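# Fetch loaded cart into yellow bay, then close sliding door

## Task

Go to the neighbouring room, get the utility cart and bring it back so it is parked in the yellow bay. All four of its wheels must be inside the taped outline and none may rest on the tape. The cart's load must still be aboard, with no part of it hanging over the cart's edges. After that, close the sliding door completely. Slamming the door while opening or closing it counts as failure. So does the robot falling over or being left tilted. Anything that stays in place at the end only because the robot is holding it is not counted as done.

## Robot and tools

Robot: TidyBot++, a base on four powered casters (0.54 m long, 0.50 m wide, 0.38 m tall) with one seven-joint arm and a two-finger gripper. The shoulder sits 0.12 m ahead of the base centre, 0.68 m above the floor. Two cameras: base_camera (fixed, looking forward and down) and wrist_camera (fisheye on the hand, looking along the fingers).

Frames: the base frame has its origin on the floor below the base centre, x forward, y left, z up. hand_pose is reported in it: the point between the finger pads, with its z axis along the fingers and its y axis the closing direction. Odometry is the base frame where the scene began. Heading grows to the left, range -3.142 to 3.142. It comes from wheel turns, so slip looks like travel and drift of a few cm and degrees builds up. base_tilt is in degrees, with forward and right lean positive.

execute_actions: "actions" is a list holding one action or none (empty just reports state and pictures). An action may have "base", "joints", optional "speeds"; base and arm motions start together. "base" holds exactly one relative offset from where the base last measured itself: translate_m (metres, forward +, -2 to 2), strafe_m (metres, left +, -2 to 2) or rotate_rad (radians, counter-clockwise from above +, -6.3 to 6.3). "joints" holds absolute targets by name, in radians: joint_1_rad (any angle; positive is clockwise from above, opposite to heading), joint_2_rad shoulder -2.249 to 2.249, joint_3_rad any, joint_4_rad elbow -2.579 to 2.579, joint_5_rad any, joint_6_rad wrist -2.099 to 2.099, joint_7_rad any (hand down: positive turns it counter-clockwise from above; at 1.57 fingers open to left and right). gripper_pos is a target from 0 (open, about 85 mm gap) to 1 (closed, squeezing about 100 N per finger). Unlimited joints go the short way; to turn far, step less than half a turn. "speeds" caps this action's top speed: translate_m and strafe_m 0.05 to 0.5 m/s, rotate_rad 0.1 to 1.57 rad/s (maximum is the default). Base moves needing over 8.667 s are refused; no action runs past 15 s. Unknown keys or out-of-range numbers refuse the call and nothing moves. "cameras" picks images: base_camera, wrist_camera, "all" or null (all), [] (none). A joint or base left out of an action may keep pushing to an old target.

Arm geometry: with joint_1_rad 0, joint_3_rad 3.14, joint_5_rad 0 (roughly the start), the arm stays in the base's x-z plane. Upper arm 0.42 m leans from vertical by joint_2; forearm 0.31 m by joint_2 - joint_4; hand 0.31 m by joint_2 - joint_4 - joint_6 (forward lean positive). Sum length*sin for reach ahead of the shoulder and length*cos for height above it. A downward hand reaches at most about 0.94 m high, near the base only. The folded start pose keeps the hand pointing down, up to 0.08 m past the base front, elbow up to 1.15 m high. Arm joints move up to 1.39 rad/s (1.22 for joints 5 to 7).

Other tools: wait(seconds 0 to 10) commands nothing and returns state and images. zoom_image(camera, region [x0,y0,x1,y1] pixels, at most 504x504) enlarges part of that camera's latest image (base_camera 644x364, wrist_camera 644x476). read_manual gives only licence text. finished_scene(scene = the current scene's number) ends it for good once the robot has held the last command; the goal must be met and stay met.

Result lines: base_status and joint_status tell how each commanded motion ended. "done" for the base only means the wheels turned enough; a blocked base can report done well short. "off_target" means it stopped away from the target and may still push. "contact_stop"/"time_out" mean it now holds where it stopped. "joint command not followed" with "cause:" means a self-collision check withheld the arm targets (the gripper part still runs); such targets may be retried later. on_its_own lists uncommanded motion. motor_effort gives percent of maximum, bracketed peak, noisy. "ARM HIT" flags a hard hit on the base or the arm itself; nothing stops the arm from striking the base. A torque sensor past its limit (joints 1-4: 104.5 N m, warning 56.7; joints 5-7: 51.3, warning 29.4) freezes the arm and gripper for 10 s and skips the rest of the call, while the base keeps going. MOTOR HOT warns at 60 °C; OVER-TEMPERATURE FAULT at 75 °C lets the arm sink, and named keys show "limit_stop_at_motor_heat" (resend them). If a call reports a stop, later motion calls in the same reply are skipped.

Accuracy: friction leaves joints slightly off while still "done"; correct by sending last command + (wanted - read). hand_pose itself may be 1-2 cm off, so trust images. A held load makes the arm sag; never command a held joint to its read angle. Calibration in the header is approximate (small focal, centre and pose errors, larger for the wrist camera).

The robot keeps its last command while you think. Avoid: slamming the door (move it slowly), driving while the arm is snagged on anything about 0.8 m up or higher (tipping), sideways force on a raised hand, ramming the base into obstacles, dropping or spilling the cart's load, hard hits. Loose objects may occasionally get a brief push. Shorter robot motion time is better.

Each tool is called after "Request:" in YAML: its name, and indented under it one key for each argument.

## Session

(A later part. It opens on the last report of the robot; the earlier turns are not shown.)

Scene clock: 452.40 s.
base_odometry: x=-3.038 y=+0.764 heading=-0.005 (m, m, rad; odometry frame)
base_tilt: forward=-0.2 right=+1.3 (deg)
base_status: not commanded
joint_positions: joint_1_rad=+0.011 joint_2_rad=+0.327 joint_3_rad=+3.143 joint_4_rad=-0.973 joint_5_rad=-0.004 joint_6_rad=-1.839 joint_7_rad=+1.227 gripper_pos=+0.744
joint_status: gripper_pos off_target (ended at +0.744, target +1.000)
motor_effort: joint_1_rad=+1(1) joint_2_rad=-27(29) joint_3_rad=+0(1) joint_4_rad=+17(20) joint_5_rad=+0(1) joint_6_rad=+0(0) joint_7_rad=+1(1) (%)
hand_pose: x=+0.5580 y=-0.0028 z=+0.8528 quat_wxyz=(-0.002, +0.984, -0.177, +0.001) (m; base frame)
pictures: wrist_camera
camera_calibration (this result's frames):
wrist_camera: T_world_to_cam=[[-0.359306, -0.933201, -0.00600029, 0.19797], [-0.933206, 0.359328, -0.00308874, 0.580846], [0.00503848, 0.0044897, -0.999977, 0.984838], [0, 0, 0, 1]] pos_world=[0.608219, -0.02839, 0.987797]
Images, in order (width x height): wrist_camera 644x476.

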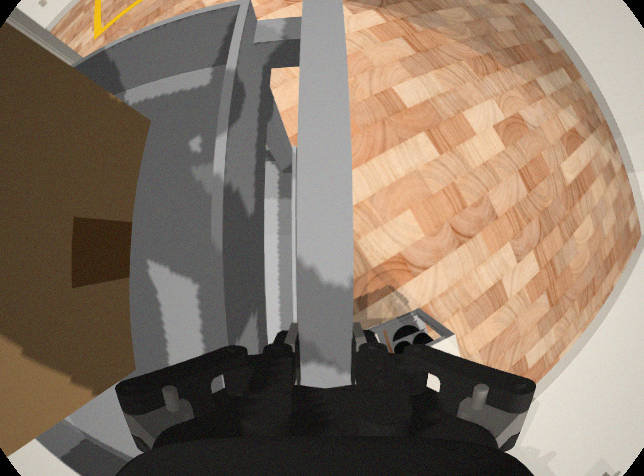

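Request:
execute_actions:
  actions:
    - {"base": {"translate_m": -0.16}, "joints": {"joint_7_rad": 0.95}, "speeds": {"translate_m": 0.2}}

Scene clock: 462.37 s.
base_odometry: x=-3.198 y=+0.765 heading=-0.005 (m, m, rad; odometry frame)
base_tilt: forward=-0.2 right=+1.3 (deg)
base_status: done
joint_positions: joint_1_rad=+0.005 joint_2_rad=+0.320 joint_3_rad=+3.134 joint_4_rad=-0.984 joint_5_rad=-0.014 joint_6_rad=-1.816 joint_7_rad=+0.951 gripper_pos=+0.744
joint_status: all done
motor_effort: joint_1_rad=+0(8) joint_2_rad=-27(31) joint_3_rad=-1(6) joint_4_rad=+18(19) joint_5_rad=-2(3) joint_6_rad=+4(6) joint_7_rad=+2(13) (%)
hand_pose: x=+0.5610 y=+0.0063 z=+0.8529 quat_wxyz=(-0.011, +0.953, -0.302, +0.008) (m; base frame)
pictures: base_camera, wrist_camera
camera_calibration (this result's frames):
wrist_camera: T_world_to_cam=[[-0.58545, -0.810239, -0.0275968, 0.352074], [-0.81035, 0.585864, -0.00981606, 0.515757], [0.0241214, 0.0166163, -0.999571, 0.973795], [0, 0, 0, 1]] pos_world=[0.600576, -0.0330808, 0.988156]
Images, in order (width x height): base_camera 644x364, wrist_camera 644x476.

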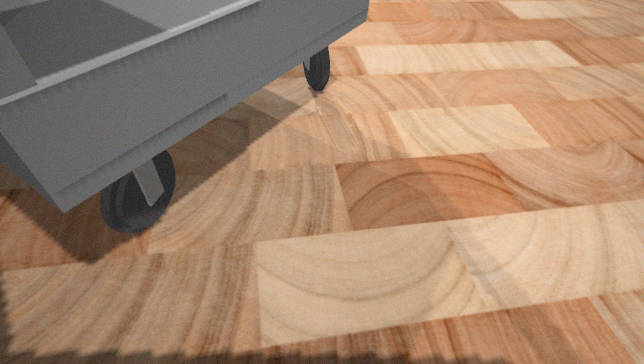

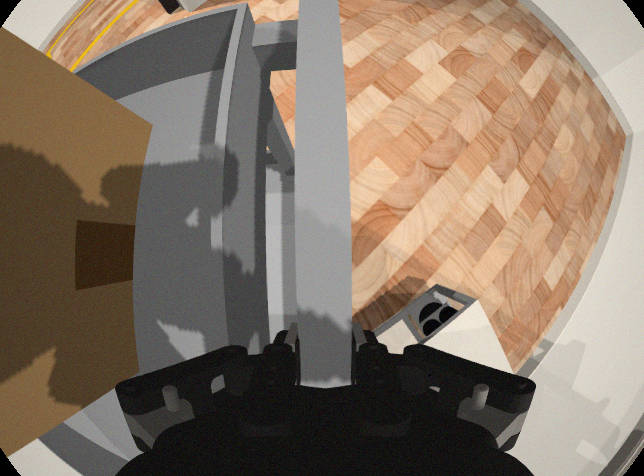

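Request:
execute_actions:
  actions:
    - {"base": {"translate_m": -0.14}, "joints": {"joint_7_rad": 0.74}, "speeds": {"translate_m": 0.25}}
  cameras: []

Request:
execute_actions:
  actions:
    - {"base": {"strafe_m": 0.26}, "joints": {"joint_7_rad": 0.36}, "speeds": {"strafe_m": 0.3}}

Scene clock: 484.13 s.
base_odometry: x=-3.339 y=+0.766 heading=-0.005 (m, m, rad; odometry frame)
base_tilt: forward=-0.2 right=+1.3 (deg)
base_status: done
joint_positions: joint_1_rad=+0.004 joint_2_rad=+0.317 joint_3_rad=+3.133 joint_4_rad=-0.988 joint_5_rad=-0.016 joint_6_rad=-1.815 joint_7_rad=+0.737 gripper_pos=+0.744
joint_status: all done
motor_effort: joint_1_rad=+0(7) joint_2_rad=-26(32) joint_3_rad=-1(5) joint_4_rad=+18(21) joint_5_rad=-2(4) joint_6_rad=+4(7) joint_7_rad=+1(11) (%)
hand_pose: x=+0.5600 y=+0.0078 z=+0.8529 quat_wxyz=(-0.013, +0.916, -0.401, +0.006) (m; base frame)
pictures: none
No camera images: the call's "cameras" was empty. Leave "cameras" out to get every camera's image.

Scene clock: 485.93 s.
base_odometry: x=-3.337 y=+1.026 heading=-0.005 (m, m, rad; odometry frame)
base_tilt: forward=-0.2 right=+1.3 (deg)
base_status: done
joint_positions: joint_1_rad=+0.046 joint_2_rad=+0.313 joint_3_rad=+3.165 joint_4_rad=-0.992 joint_5_rad=-0.016 joint_6_rad=-1.827 joint_7_rad=+0.331 gripper_pos=+0.744
joint_status: all done
motor_effort: joint_1_rad=-7(8) joint_2_rad=-27(28) joint_3_rad=-6(7) joint_4_rad=+17(21) joint_5_rad=-4(8) joint_6_rad=+0(9) joint_7_rad=+8(17) (%)
hand_pose: x=+0.5544 y=-0.0224 z=+0.8531 quat_wxyz=(-0.006, +0.795, -0.607, +0.001) (m; base frame)
pictures: base_camera, wrist_camera
camera_calibration (this result's frames):
wrist_camera: T_world_to_cam=[[-0.96775, -0.251604, -0.012477, 0.536487], [-0.25165, 0.967816, 0.00226728, 0.215811], [0.011505, 0.005334, -0.99992, 0.981671], [0, 0, 0, 1]] pos_world=[0.5622, -0.0791196, 0.987797]
Images, in order (width x height): base_camera 644x364, wrist_camera 644x476.

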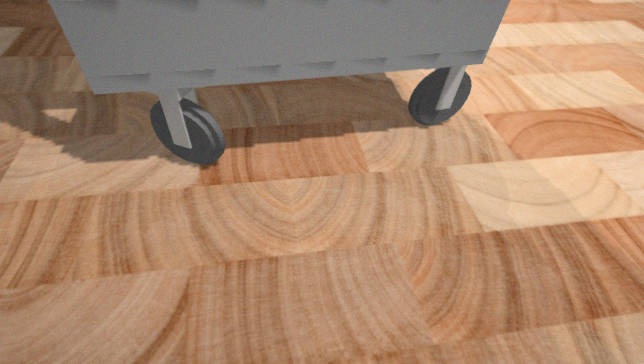

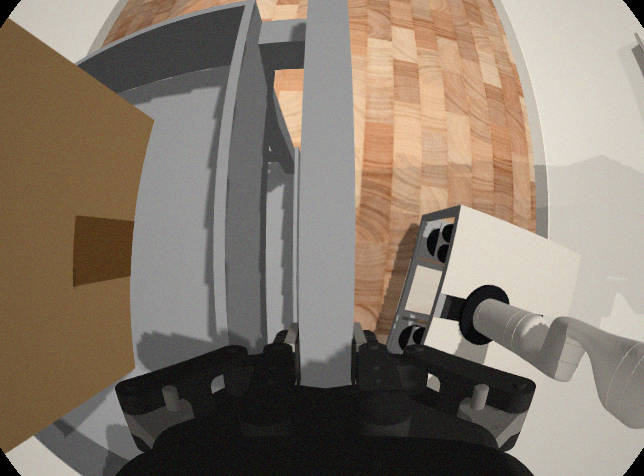

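Request:
execute_actions:
  actions:
    - {"base": {"strafe_m": 0.12}, "joints": {"joint_7_rad": 0.0, "joint_1_rad": 0.0, "joint_5_rad": 0.0}, "speeds": {"strafe_m": 0.2}}

Scene clock: 503.27 s.
base_odometry: x=-3.337 y=+1.146 heading=-0.005 (m, m, rad; odometry frame)
base_tilt: forward=-0.2 right=+1.2 (deg)
base_status: done
joint_positions: joint_1_rad=+0.005 joint_2_rad=+0.317 joint_3_rad=+3.144 joint_4_rad=-0.988 joint_5_rad=-0.008 joint_6_rad=-1.825 joint_7_rad=-0.002 gripper_pos=+0.744
joint_status: all done
motor_effort: joint_1_rad=-3(11) joint_2_rad=-26(29) joint_3_rad=-2(8) joint_4_rad=+17(20) joint_5_rad=-1(7) joint_6_rad=+0(4) joint_7_rad=+2(10) (%)
hand_pose: x=+0.5571 y=+0.0006 z=+0.8531 quat_wxyz=(-0.007, +0.704, -0.710, +0.002) (m; base frame)
pictures: base_camera, wrist_camera
camera_calibration (this result's frames):
wrist_camera: T_world_to_cam=[[-0.999705, 0.0199612, -0.0138692, 0.563708], [0.0198967, 0.999791, 0.00476846, 0.0407594], [0.0139615, 0.0044911, -0.999892, 0.98011], [0, 0, 0, 1]] pos_world=[0.549046, -0.0564049, 0.987628]
Images, in order (width x height): base_camera 644x364, wrist_camera 644x476.

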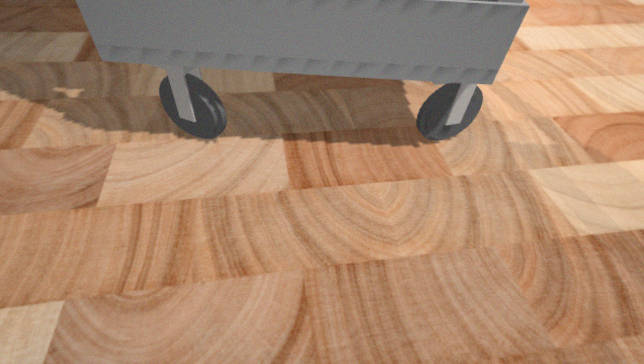

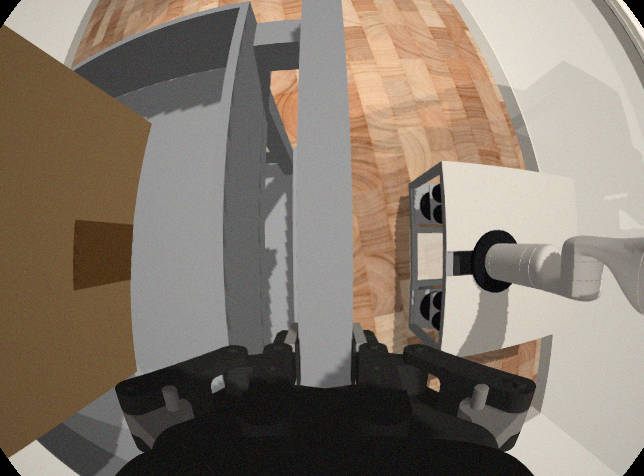

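Request:
execute_actions:
  actions:
    - {"base": {"translate_m": 0.8}, "speeds": {"translate_m": 0.35}}

Scene clock: 515.73 s.
base_odometry: x=-2.537 y=+1.143 heading=-0.005 (m, m, rad; odometry frame)
base_tilt: forward=-0.1 right=+1.2 (deg)
base_status: done
joint_positions: joint_1_rad=+0.007 joint_2_rad=+0.317 joint_3_rad=+3.144 joint_4_rad=-0.986 joint_5_rad=-0.008 joint_6_rad=-1.825 joint_7_rad=-0.002 gripper_pos=+0.745
joint_status: not commanded
motor_effort: joint_1_rad=+0(4) joint_2_rad=-28(29) joint_3_rad=-1(3) joint_4_rad=+17(26) joint_5_rad=+1(3) joint_6_rad=+2(11) joint_7_rad=+3(3) (%)
hand_pose: x=+0.5577 y=-0.0001 z=+0.8534 quat_wxyz=(-0.007, +0.704, -0.710, +0.002) (m; base frame)
pictures: base_camera, wrist_camera
camera_calibration (this result's frames):
wrist_camera: T_world_to_cam=[[-0.999652, 0.0215678, -0.0151975, 0.565412], [0.0214986, 0.999758, 0.00470205, 0.0406248], [0.0152952, 0.00437369, -0.999873, 0.979589], [0, 0, 0, 1]] pos_world=[0.549358, -0.057094, 0.987867]
Images, in order (width x height): base_camera 644x364, wrist_camera 644x476.

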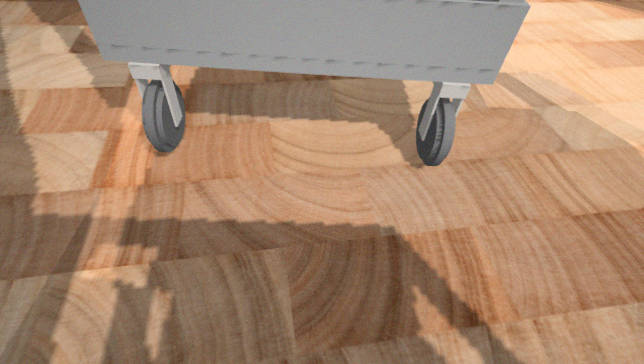

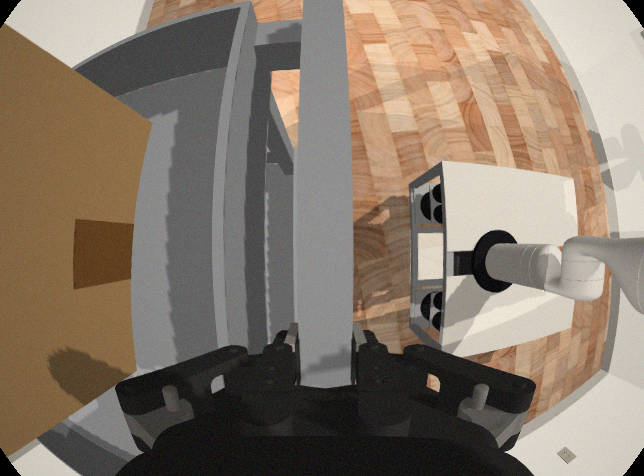

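Request:
zoom_image:
  camera: "base_camera"
  region: [484, 0, 644, 90]

Request:
zoom_image:
  camera: "wrist_camera"
  region: [0, 0, 260, 130]

Region (484, 0, 644, 90) of base_camera's 644x364 image, scaled by 3.150; it fills the top 284 rows of this view, and the rest is white.

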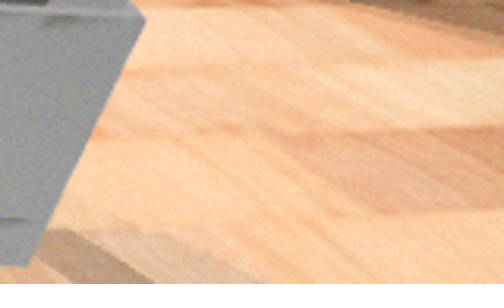

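Region (0, 0, 260, 130) of wrist_camera's 644x476 image, scaled by 1.938.

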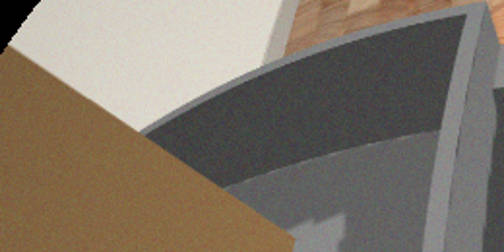

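Request:
execute_actions:
  actions:
    - {"base": {"translate_m": 0.65}, "speeds": {"translate_m": 0.3}}

Scene clock: 530.97 s.
base_odometry: x=-1.887 y=+1.141 heading=-0.004 (m, m, rad; odometry frame)
base_tilt: forward=-0.1 right=+1.2 (deg)
base_status: done
joint_positions: joint_1_rad=+0.007 joint_2_rad=+0.318 joint_3_rad=+3.144 joint_4_rad=-0.986 joint_5_rad=-0.008 joint_6_rad=-1.825 joint_7_rad=-0.002 gripper_pos=+0.745
joint_status: not commanded
motor_effort: joint_1_rad=+0(4) joint_2_rad=-29(30) joint_3_rad=+0(3) joint_4_rad=+18(27) joint_5_rad=+2(2) joint_6_rad=+2(10) joint_7_rad=+2(3) (%)
hand_pose: x=+0.5577 y=-0.0001 z=+0.8534 quat_wxyz=(-0.007, +0.704, -0.710, +0.002) (m; base frame)
pictures: base_camera, wrist_camera
camera_calibration (this result's frames):
wrist_camera: T_world_to_cam=[[-0.999652, 0.0215656, -0.0151953, 0.565486], [0.0214965, 0.999758, 0.00470111, 0.0406256], [0.015293, 0.00437283, -0.999873, 0.979625], [0, 0, 0, 1]] pos_world=[0.549435, -0.0570945, 0.987902]
Images, in order (width x height): base_camera 644x364, wrist_camera 644x476.

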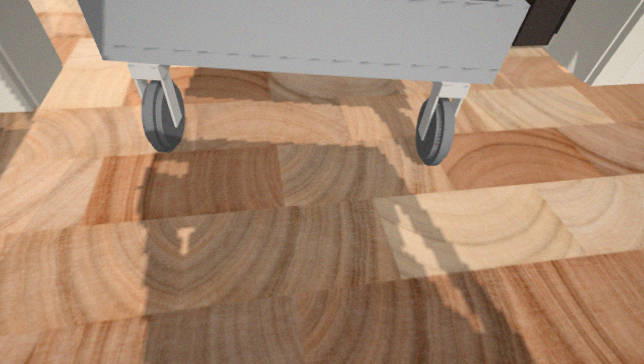

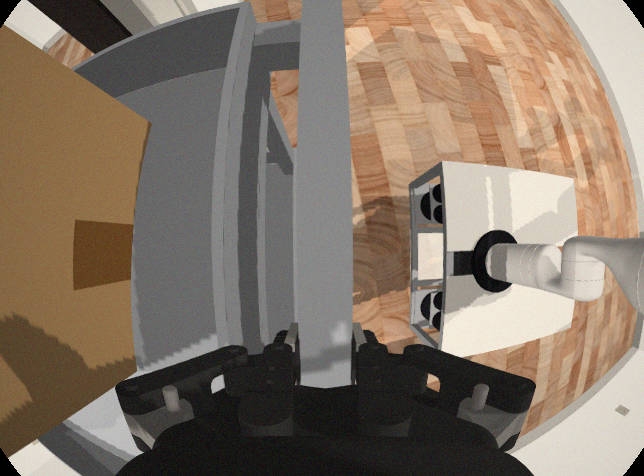

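Request:
execute_actions:
  actions:
    - {"base": {"translate_m": 1.3}, "speeds": {"translate_m": 0.4}}

Scene clock: 547.27 s.
base_odometry: x=-0.586 y=+1.136 heading=-0.004 (m, m, rad; odometry frame)
base_tilt: forward=-0.1 right=+1.2 (deg)
base_status: done
joint_positions: joint_1_rad=+0.007 joint_2_rad=+0.317 joint_3_rad=+3.144 joint_4_rad=-0.986 joint_5_rad=-0.008 joint_6_rad=-1.825 joint_7_rad=-0.002 gripper_pos=+0.745
joint_status: not commanded
motor_effort: joint_1_rad=+2(3) joint_2_rad=-28(30) joint_3_rad=+1(1) joint_4_rad=+17(26) joint_5_rad=+2(2) joint_6_rad=+2(10) joint_7_rad=+1(2) (%)
hand_pose: x=+0.5576 y=-0.0001 z=+0.8534 quat_wxyz=(-0.007, +0.704, -0.710, +0.002) (m; base frame)
pictures: base_camera, wrist_camera
camera_calibration (this result's frames):
wrist_camera: T_world_to_cam=[[-0.999656, 0.0214551, -0.0150769, 0.565237], [0.0213864, 0.99976, 0.00470044, 0.0406406], [0.0151741, 0.00437638, -0.999875, 0.979669], [0, 0, 0, 1]] pos_world=[0.549308, -0.0570455, 0.987878]
Images, in order (width x height): base_camera 644x364, wrist_camera 644x476.

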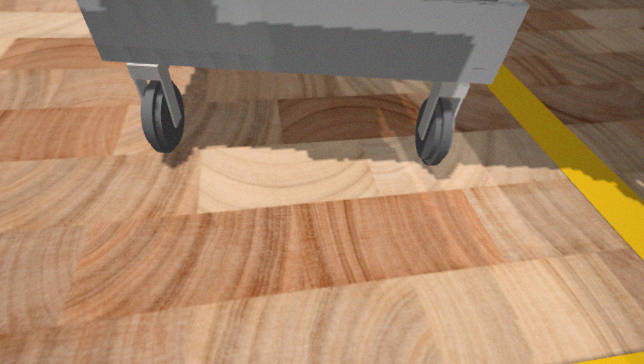

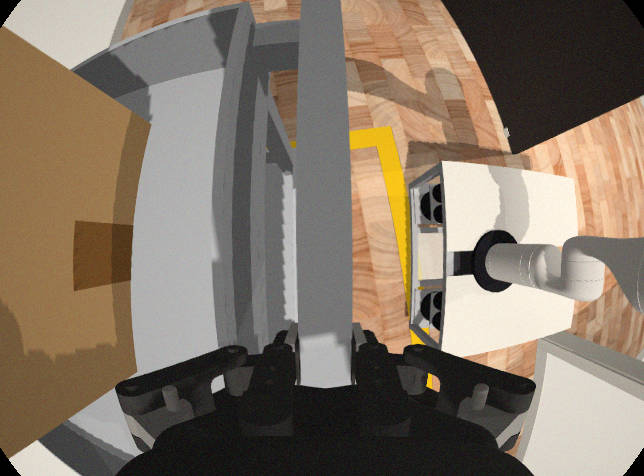

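Request:
execute_actions:
  actions:
    - {"joints": {"gripper_pos": 0.52}}
  cameras: []

Request:
execute_actions:
  actions:
    - {"joints": {"joint_2_rad": 0.36, "joint_4_rad": -0.66, "joint_6_rad": -2.09}}
  cameras: ["wrist_camera"]

Scene clock: 571.03 s.
base_odometry: x=-0.587 y=+1.136 heading=-0.004 (m, m, rad; odometry frame)
base_tilt: forward=+0.0 right=+1.3 (deg)
base_status: not commanded
joint_positions: joint_1_rad=+0.007 joint_2_rad=+0.317 joint_3_rad=+3.144 joint_4_rad=-0.986 joint_5_rad=-0.008 joint_6_rad=-1.825 joint_7_rad=-0.002 gripper_pos=+0.520
joint_status: all done
motor_effort: joint_1_rad=+0(2) joint_2_rad=-26(29) joint_3_rad=+0(1) joint_4_rad=+17(19) joint_5_rad=+0(2) joint_6_rad=+1(2) joint_7_rad=+0(1) (%)
hand_pose: x=+0.5576 y=-0.0001 z=+0.8533 quat_wxyz=(-0.007, +0.704, -0.710, +0.002) (m; base frame)
pictures: none
No camera images: the call's "cameras" was empty. Leave "cameras" out to get every camera's image.

Scene clock: 572.73 s.
base_odometry: x=-0.587 y=+1.136 heading=-0.004 (m, m, rad; odometry frame)
base_tilt: forward=-0.1 right=+1.2 (deg)
base_status: not commanded
joint_positions: joint_1_rad=+0.007 joint_2_rad=+0.347 joint_3_rad=+3.144 joint_4_rad=-0.673 joint_5_rad=-0.008 joint_6_rad=-2.060 joint_7_rad=-0.002 gripper_pos=+0.520
joint_status: all done
motor_effort: joint_1_rad=+0(0) joint_2_rad=-26(27) joint_3_rad=+0(0) joint_4_rad=+16(18) joint_5_rad=+0(0) joint_6_rad=+1(3) joint_7_rad=+0(1) (%)
hand_pose: x=+0.5490 y=-0.0001 z=+0.9316 quat_wxyz=(-0.024, +0.704, -0.709, +0.020) (m; base frame)
pictures: wrist_camera
camera_calibration (this result's frames):
wrist_camera: T_world_to_cam=[[-0.997763, 0.0196267, -0.0639005, 0.602252], [0.0193816, 0.999802, 0.00445316, 0.0418296], [0.0639753, 0.00320471, -0.997946, 1.02948], [0, 0, 0, 1]] pos_world=[0.534233, -0.0569407, 1.06566]
Images, in order (width x height): wrist_camera 644x476.

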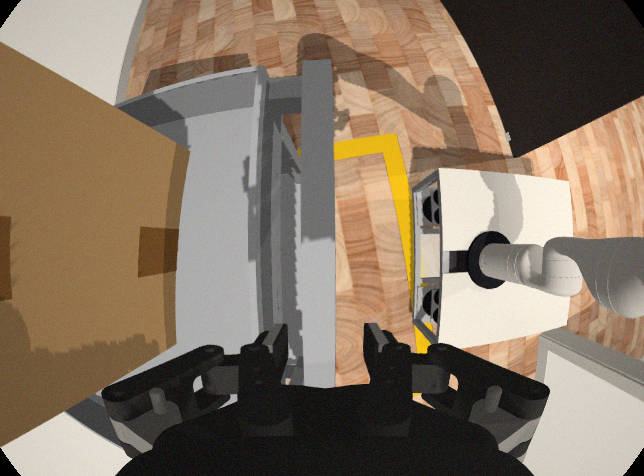

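Request:
execute_actions:
  actions:
    - {"base": {"rotate_rad": 0.172}, "joints": {"joint_1_rad": -3.12, "joint_2_rad": -0.61, "joint_4_rad": -1.78, "joint_5_rad": 0.0, "joint_6_rad": -0.38, "joint_7_rad": 1.6, "gripper_pos": 0.0}}

Scene clock: 593.00 s.
base_odometry: x=-0.586 y=+1.136 heading=+0.168 (m, m, rad; odometry frame)
base_tilt: forward=-0.2 right=+1.4 (deg)
base_status: done
joint_positions: joint_1_rad=-3.106 joint_2_rad=-0.598 joint_3_rad=+3.142 joint_4_rad=-1.763 joint_5_rad=-0.008 joint_6_rad=-0.411 joint_7_rad=+1.573 gripper_pos=+0.000
joint_status: all done
motor_effort: joint_1_rad=+0(4) joint_2_rad=+0(27) joint_3_rad=+0(2) joint_4_rad=+22(22) joint_5_rad=+0(1) joint_6_rad=+9(9) joint_7_rad=+0(1) (%)
hand_pose: x=-0.2441 y=+0.0109 z=+1.1521 quat_wxyz=(-0.705, +0.014, +0.709, +0.010) (m; base frame)
pictures: base_camera, wrist_camera
camera_calibration (this result's frames):
wrist_camera: T_world_to_cam=[[0.0309784, 0.999361, -0.0178383, 0.0121676], [0.0020874, -0.0179115, -0.999837, 1.20913], [-0.999518, 0.0309362, -0.00264093, -0.106396], [0, 0, 0, 1]] pos_world=[-0.109245, 0.012789, 1.20887]
Images, in order (width x height): base_camera 644x364, wrist_camera 644x476.

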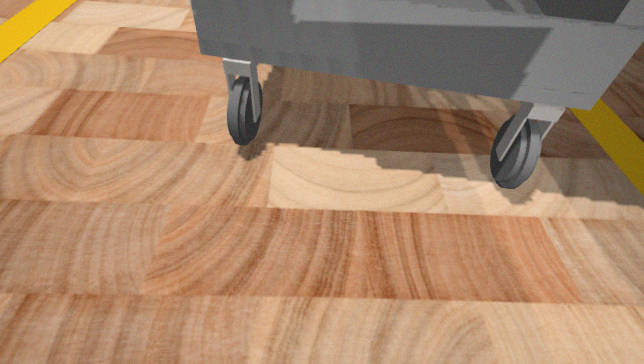

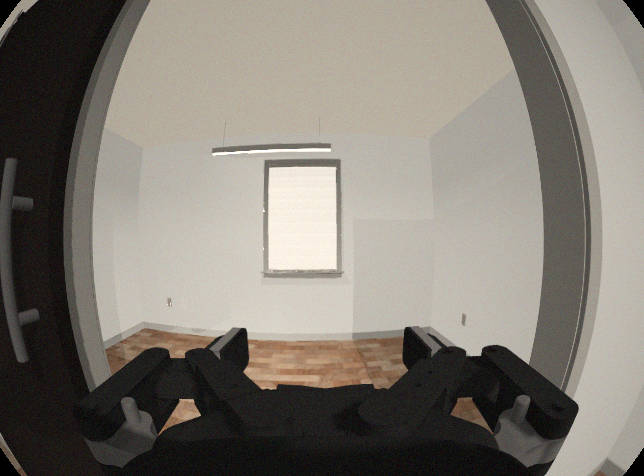

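Request:
execute_actions:
  actions:
    - {"base": {"strafe_m": -0.42}, "joints": {"joint_1_rad": -3.155}, "speeds": {"strafe_m": 0.35}}

Scene clock: 606.57 s.
base_odometry: x=-0.515 y=+0.722 heading=+0.169 (m, m, rad; odometry frame)
base_tilt: forward=-0.2 right=+1.3 (deg)
base_status: done
joint_positions: joint_1_rad=-3.143 joint_2_rad=-0.599 joint_3_rad=+3.142 joint_4_rad=-1.763 joint_5_rad=-0.008 joint_6_rad=-0.411 joint_7_rad=+1.573 gripper_pos=+0.000
joint_status: all done
motor_effort: joint_1_rad=+0(1) joint_2_rad=+0(3) joint_3_rad=+1(3) joint_4_rad=+22(23) joint_5_rad=-1(1) joint_6_rad=+9(10) joint_7_rad=+0(1) (%)
hand_pose: x=-0.2440 y=-0.0028 z=+1.1520 quat_wxyz=(-0.705, +0.000, +0.709, -0.004) (m; base frame)
pictures: base_camera, wrist_camera
camera_calibration (this result's frames):
wrist_camera: T_world_to_cam=[[-0.00648929, 0.999825, -0.0175663, 0.0164395], [0.00255728, -0.0175501, -0.999843, 1.20894], [-0.999976, -0.00653319, -0.00244294, -0.106336], [0, 0, 0, 1]] pos_world=[-0.109319, 0.00408568, 1.20878]
Images, in order (width x height): base_camera 644x364, wrist_camera 644x476.

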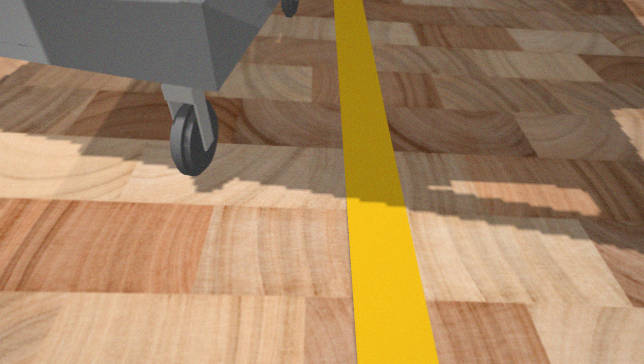

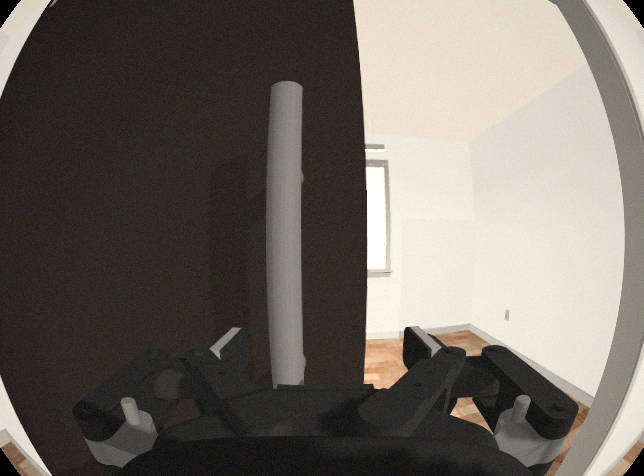

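Request:
execute_actions:
  actions:
    - {"base": {"strafe_m": -0.025}, "joints": {"joint_2_rad": -0.415, "joint_4_rad": -1.705, "joint_6_rad": -0.25, "gripper_pos": 0.3}}
  cameras: ["wrist_camera"]

Scene clock: 616.20 s.
base_odometry: x=-0.511 y=+0.697 heading=+0.170 (m, m, rad; odometry frame)
base_tilt: forward=-0.2 right=+1.3 (deg)
base_status: done
joint_positions: joint_1_rad=-3.143 joint_2_rad=-0.412 joint_3_rad=+3.137 joint_4_rad=-1.721 joint_5_rad=-0.008 joint_6_rad=-0.282 joint_7_rad=+1.573 gripper_pos=+0.300
joint_status: all done
motor_effort: joint_1_rad=+0(1) joint_2_rad=-6(10) joint_3_rad=+0(3) joint_4_rad=+23(24) joint_5_rad=+0(2) joint_6_rad=+9(10) joint_7_rad=+0(0) (%)
hand_pose: x=-0.3273 y=-0.0055 z=+1.1426 quat_wxyz=(-0.700, -0.002, +0.714, -0.004) (m; base frame)
pictures: wrist_camera
camera_calibration (this result's frames):
wrist_camera: T_world_to_cam=[[-0.00969459, 0.999825, -0.0159914, 0.0156002], [0.0175982, -0.0158191, -0.99972, 1.20443], [-0.999798, -0.0099733, -0.0174418, -0.172499], [0, 0, 0, 1]] pos_world=[-0.193509, 0.00173504, 1.20133]
Images, in order (width x height): wrist_camera 644x476.

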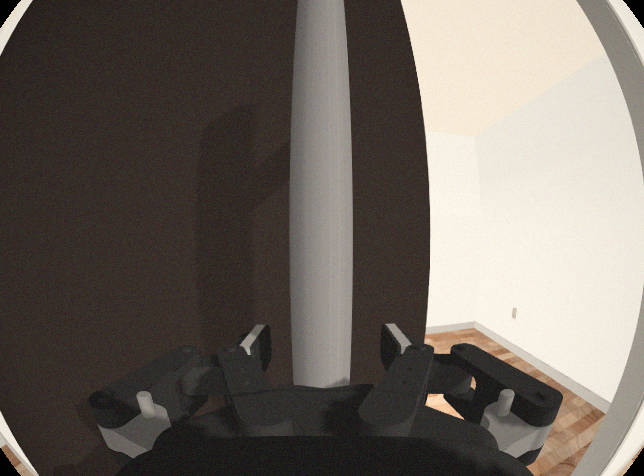

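Request:
execute_actions:
  actions:
    - {"base": {"strafe_m": 0.88}, "speeds": {"strafe_m": 0.25}}

Scene clock: 625.00 s.
base_odometry: x=-0.661 y=+1.565 heading=+0.171 (m, m, rad; odometry frame)
base_tilt: forward=-0.1 right=+1.3 (deg)
base_status: done
joint_positions: joint_1_rad=-3.162 joint_2_rad=-0.417 joint_3_rad=+3.141 joint_4_rad=-1.719 joint_5_rad=-0.012 joint_6_rad=-0.271 joint_7_rad=+1.573 gripper_pos=+0.300
joint_status: not commanded
motor_effort: joint_1_rad=+0(20) joint_2_rad=-6(12) joint_3_rad=+0(25) joint_4_rad=+23(28) joint_5_rad=-1(6) joint_6_rad=+9(14) joint_7_rad=+0(1) (%)
hand_pose: x=-0.3249 y=-0.0118 z=+1.1493 quat_wxyz=(-0.706, -0.005, +0.708, -0.012) (m; base frame)
pictures: base_camera, wrist_camera
camera_calibration (this result's frames):
wrist_camera: T_world_to_cam=[[-0.026031, 0.999435, -0.0212409, 0.0226926], [0.000217615, -0.0212424, -0.999774, 1.20541], [-0.999661, -0.0260298, 0.00033547, -0.190607], [0, 0, 0, 1]] pos_world=[-0.190214, -0.00203536, 1.20569]
Images, in order (width x height): base_camera 644x364, wrist_camera 644x476.

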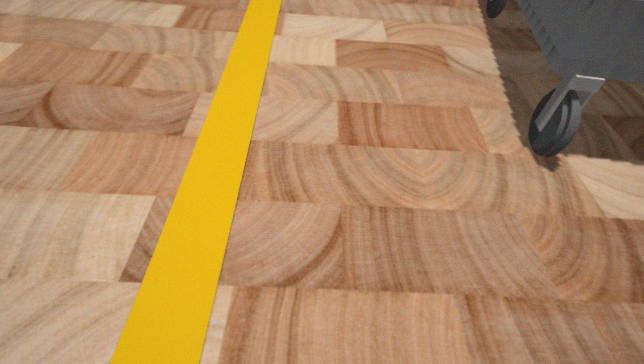

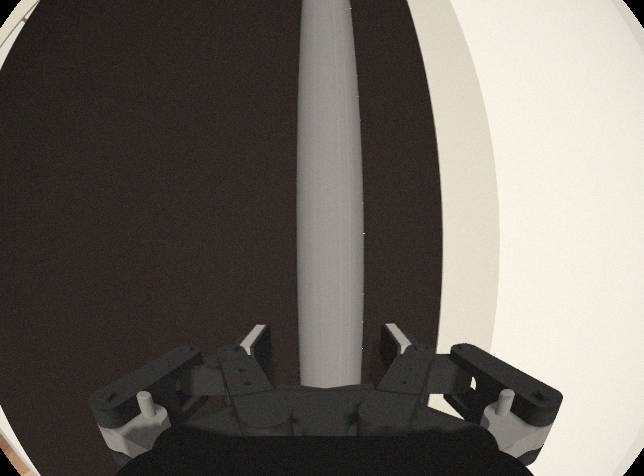

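Request:
execute_actions:
  actions:
    - {"base": {"strafe_m": 0.14}, "speeds": {"strafe_m": 0.07}}

Scene clock: 634.83 s.
base_odometry: x=-0.685 y=+1.703 heading=+0.172 (m, m, rad; odometry frame)
base_tilt: forward=-0.2 right=+1.3 (deg)
base_status: done
joint_positions: joint_1_rad=-3.205 joint_2_rad=-0.409 joint_3_rad=+3.081 joint_4_rad=-1.712 joint_5_rad=-0.012 joint_6_rad=-0.267 joint_7_rad=+1.573 gripper_pos=+0.300
joint_status: not commanded
motor_effort: joint_1_rad=+6(15) joint_2_rad=-8(11) joint_3_rad=+9(17) joint_4_rad=+24(27) joint_5_rad=+1(4) joint_6_rad=+10(13) joint_7_rad=+1(1) (%)
hand_pose: x=-0.3231 y=-0.0666 z=+1.1502 quat_wxyz=(-0.706, -0.048, +0.706, -0.038) (m; base frame)
pictures: base_camera, wrist_camera
camera_calibration (this result's frames):
wrist_camera: T_world_to_cam=[[-0.123563, 0.992333, 0.00275533, 0.0179457], [-0.00200249, 0.00252726, -0.999995, 1.2062], [-0.992335, -0.123568, 0.00167486, -0.195903], [0, 0, 0, 1]] pos_world=[-0.189769, -0.0450639, 1.20647]
Images, in order (width x height): base_camera 644x364, wrist_camera 644x476.

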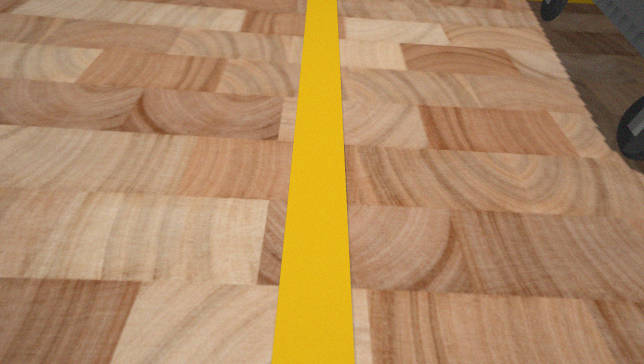

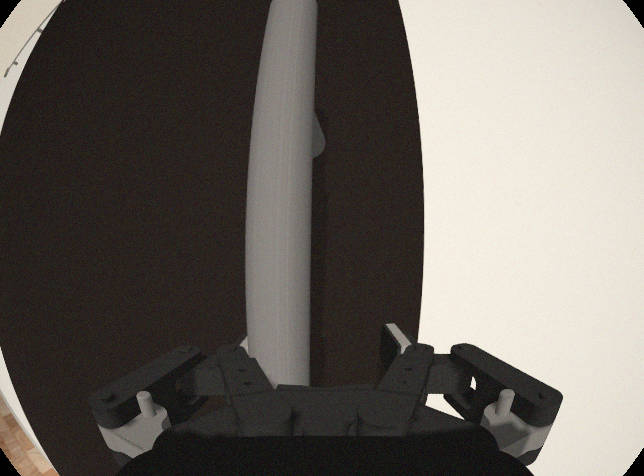

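Request:
execute_actions:
  actions:
    - {"base": {"strafe_m": 0.07}, "speeds": {"strafe_m": 0.06}}
  cameras: ["wrist_camera"]

Scene clock: 639.47 s.
base_odometry: x=-0.697 y=+1.771 heading=+0.173 (m, m, rad; odometry frame)
base_tilt: forward=-0.2 right=+1.3 (deg)
base_status: done
joint_positions: joint_1_rad=-3.262 joint_2_rad=-0.393 joint_3_rad=+3.006 joint_4_rad=-1.705 joint_5_rad=-0.015 joint_6_rad=-0.257 joint_7_rad=+1.573 gripper_pos=+0.300
joint_status: not commanded
motor_effort: joint_1_rad=+20(23) joint_2_rad=-10(14) joint_3_rad=+25(28) joint_4_rad=+22(24) joint_5_rad=+6(7) joint_6_rad=+8(10) joint_7_rad=+1(1) (%)
hand_pose: x=-0.3151 y=-0.1366 z=+1.1483 quat_wxyz=(-0.702, -0.102, +0.701, -0.074) (m; base frame)
pictures: wrist_camera
camera_calibration (this result's frames):
wrist_camera: T_world_to_cam=[[-0.248903, 0.968141, 0.027384, 0.0173554], [-0.00653424, 0.0265946, -0.999625, 1.20591], [-0.968506, -0.248989, -0.000293416, -0.204006], [0, 0, 0, 1]] pos_world=[-0.185381, -0.0996682, 1.20492]
Images, in order (width x height): wrist_camera 644x476.

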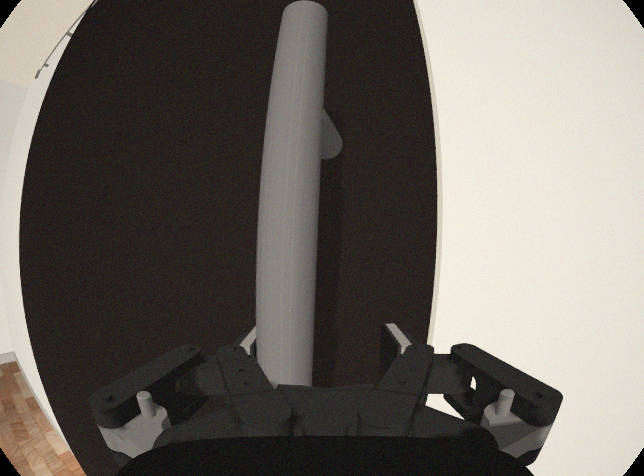

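Request:
execute_actions:
  actions:
    - {"base": {"strafe_m": -0.12}, "joints": {"gripper_pos": 0.0}, "speeds": {"strafe_m": 0.15}}
  cameras: []

Request:
execute_actions:
  actions:
    - {"base": {"translate_m": 0.12}}

Scene clock: 648.07 s.
base_odometry: x=-0.676 y=+1.653 heading=+0.174 (m, m, rad; odometry frame)
base_tilt: forward=-0.1 right=+1.4 (deg)
base_status: done
joint_positions: joint_1_rad=-3.163 joint_2_rad=-0.406 joint_3_rad=+3.137 joint_4_rad=-1.712 joint_5_rad=-0.015 joint_6_rad=-0.257 joint_7_rad=+1.573 gripper_pos=+0.000
joint_status: all done
motor_effort: joint_1_rad=+0(18) joint_2_rad=-6(10) joint_3_rad=+1(24) joint_4_rad=+23(27) joint_5_rad=+0(5) joint_6_rad=+9(13) joint_7_rad=+1(1) (%)
hand_pose: x=-0.3291 y=-0.0151 z=+1.1529 quat_wxyz=(-0.710, -0.007, +0.704, -0.014) (m; base frame)
pictures: none
No camera images: the call's "cameras" was empty. Leave "cameras" out to get every camera's image.

Scene clock: 649.40 s.
base_odometry: x=-0.558 y=+1.674 heading=+0.174 (m, m, rad; odometry frame)
base_tilt: forward=-0.2 right=+1.3 (deg)
base_status: done
joint_positions: joint_1_rad=-3.163 joint_2_rad=-0.420 joint_3_rad=+3.137 joint_4_rad=-1.712 joint_5_rad=-0.015 joint_6_rad=-0.257 joint_7_rad=+1.573 gripper_pos=+0.000
joint_status: not commanded
motor_effort: joint_1_rad=-1(1) joint_2_rad=-6(12) joint_3_rad=+0(2) joint_4_rad=+22(25) joint_5_rad=-1(1) joint_6_rad=+9(10) joint_7_rad=+1(0) (%)
hand_pose: x=-0.3228 y=-0.0149 z=+1.1589 quat_wxyz=(-0.714, -0.007, +0.700, -0.014) (m; base frame)
pictures: base_camera, wrist_camera
camera_calibration (this result's frames):
wrist_camera: T_world_to_cam=[[-0.0321239, 0.999236, -0.0222702, 0.0252919], [-0.02256, -0.0230009, -0.999481, 1.20718], [-0.999229, -0.0316048, 0.0232817, -0.215128], [0, 0, 0, 1]] pos_world=[-0.186916, -0.00430549, 1.21212]
Images, in order (width x height): base_camera 644x364, wrist_camera 644x476.

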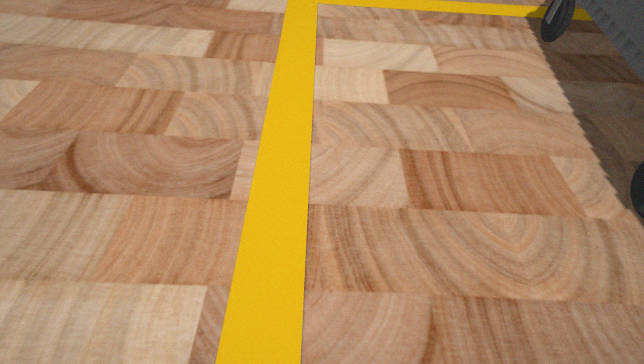

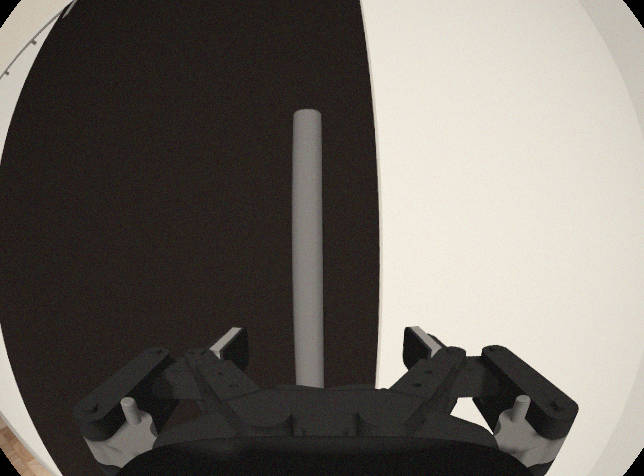

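Request:
zoom_image:
  camera: "base_camera"
  region: [484, 0, 644, 90]

Region (484, 0, 644, 90) of base_camera's 644x364 image, scaled by 3.150; it fills the top 284 rows of this view, and the rest is white.

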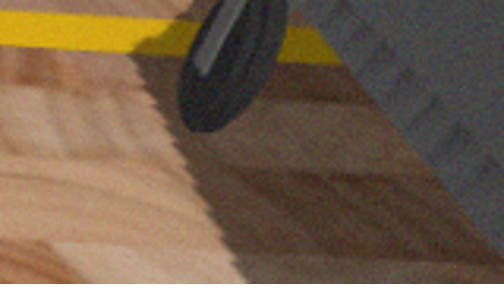

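Request:
finished_scene:
  scene: 1

The scene is finished: the task was done.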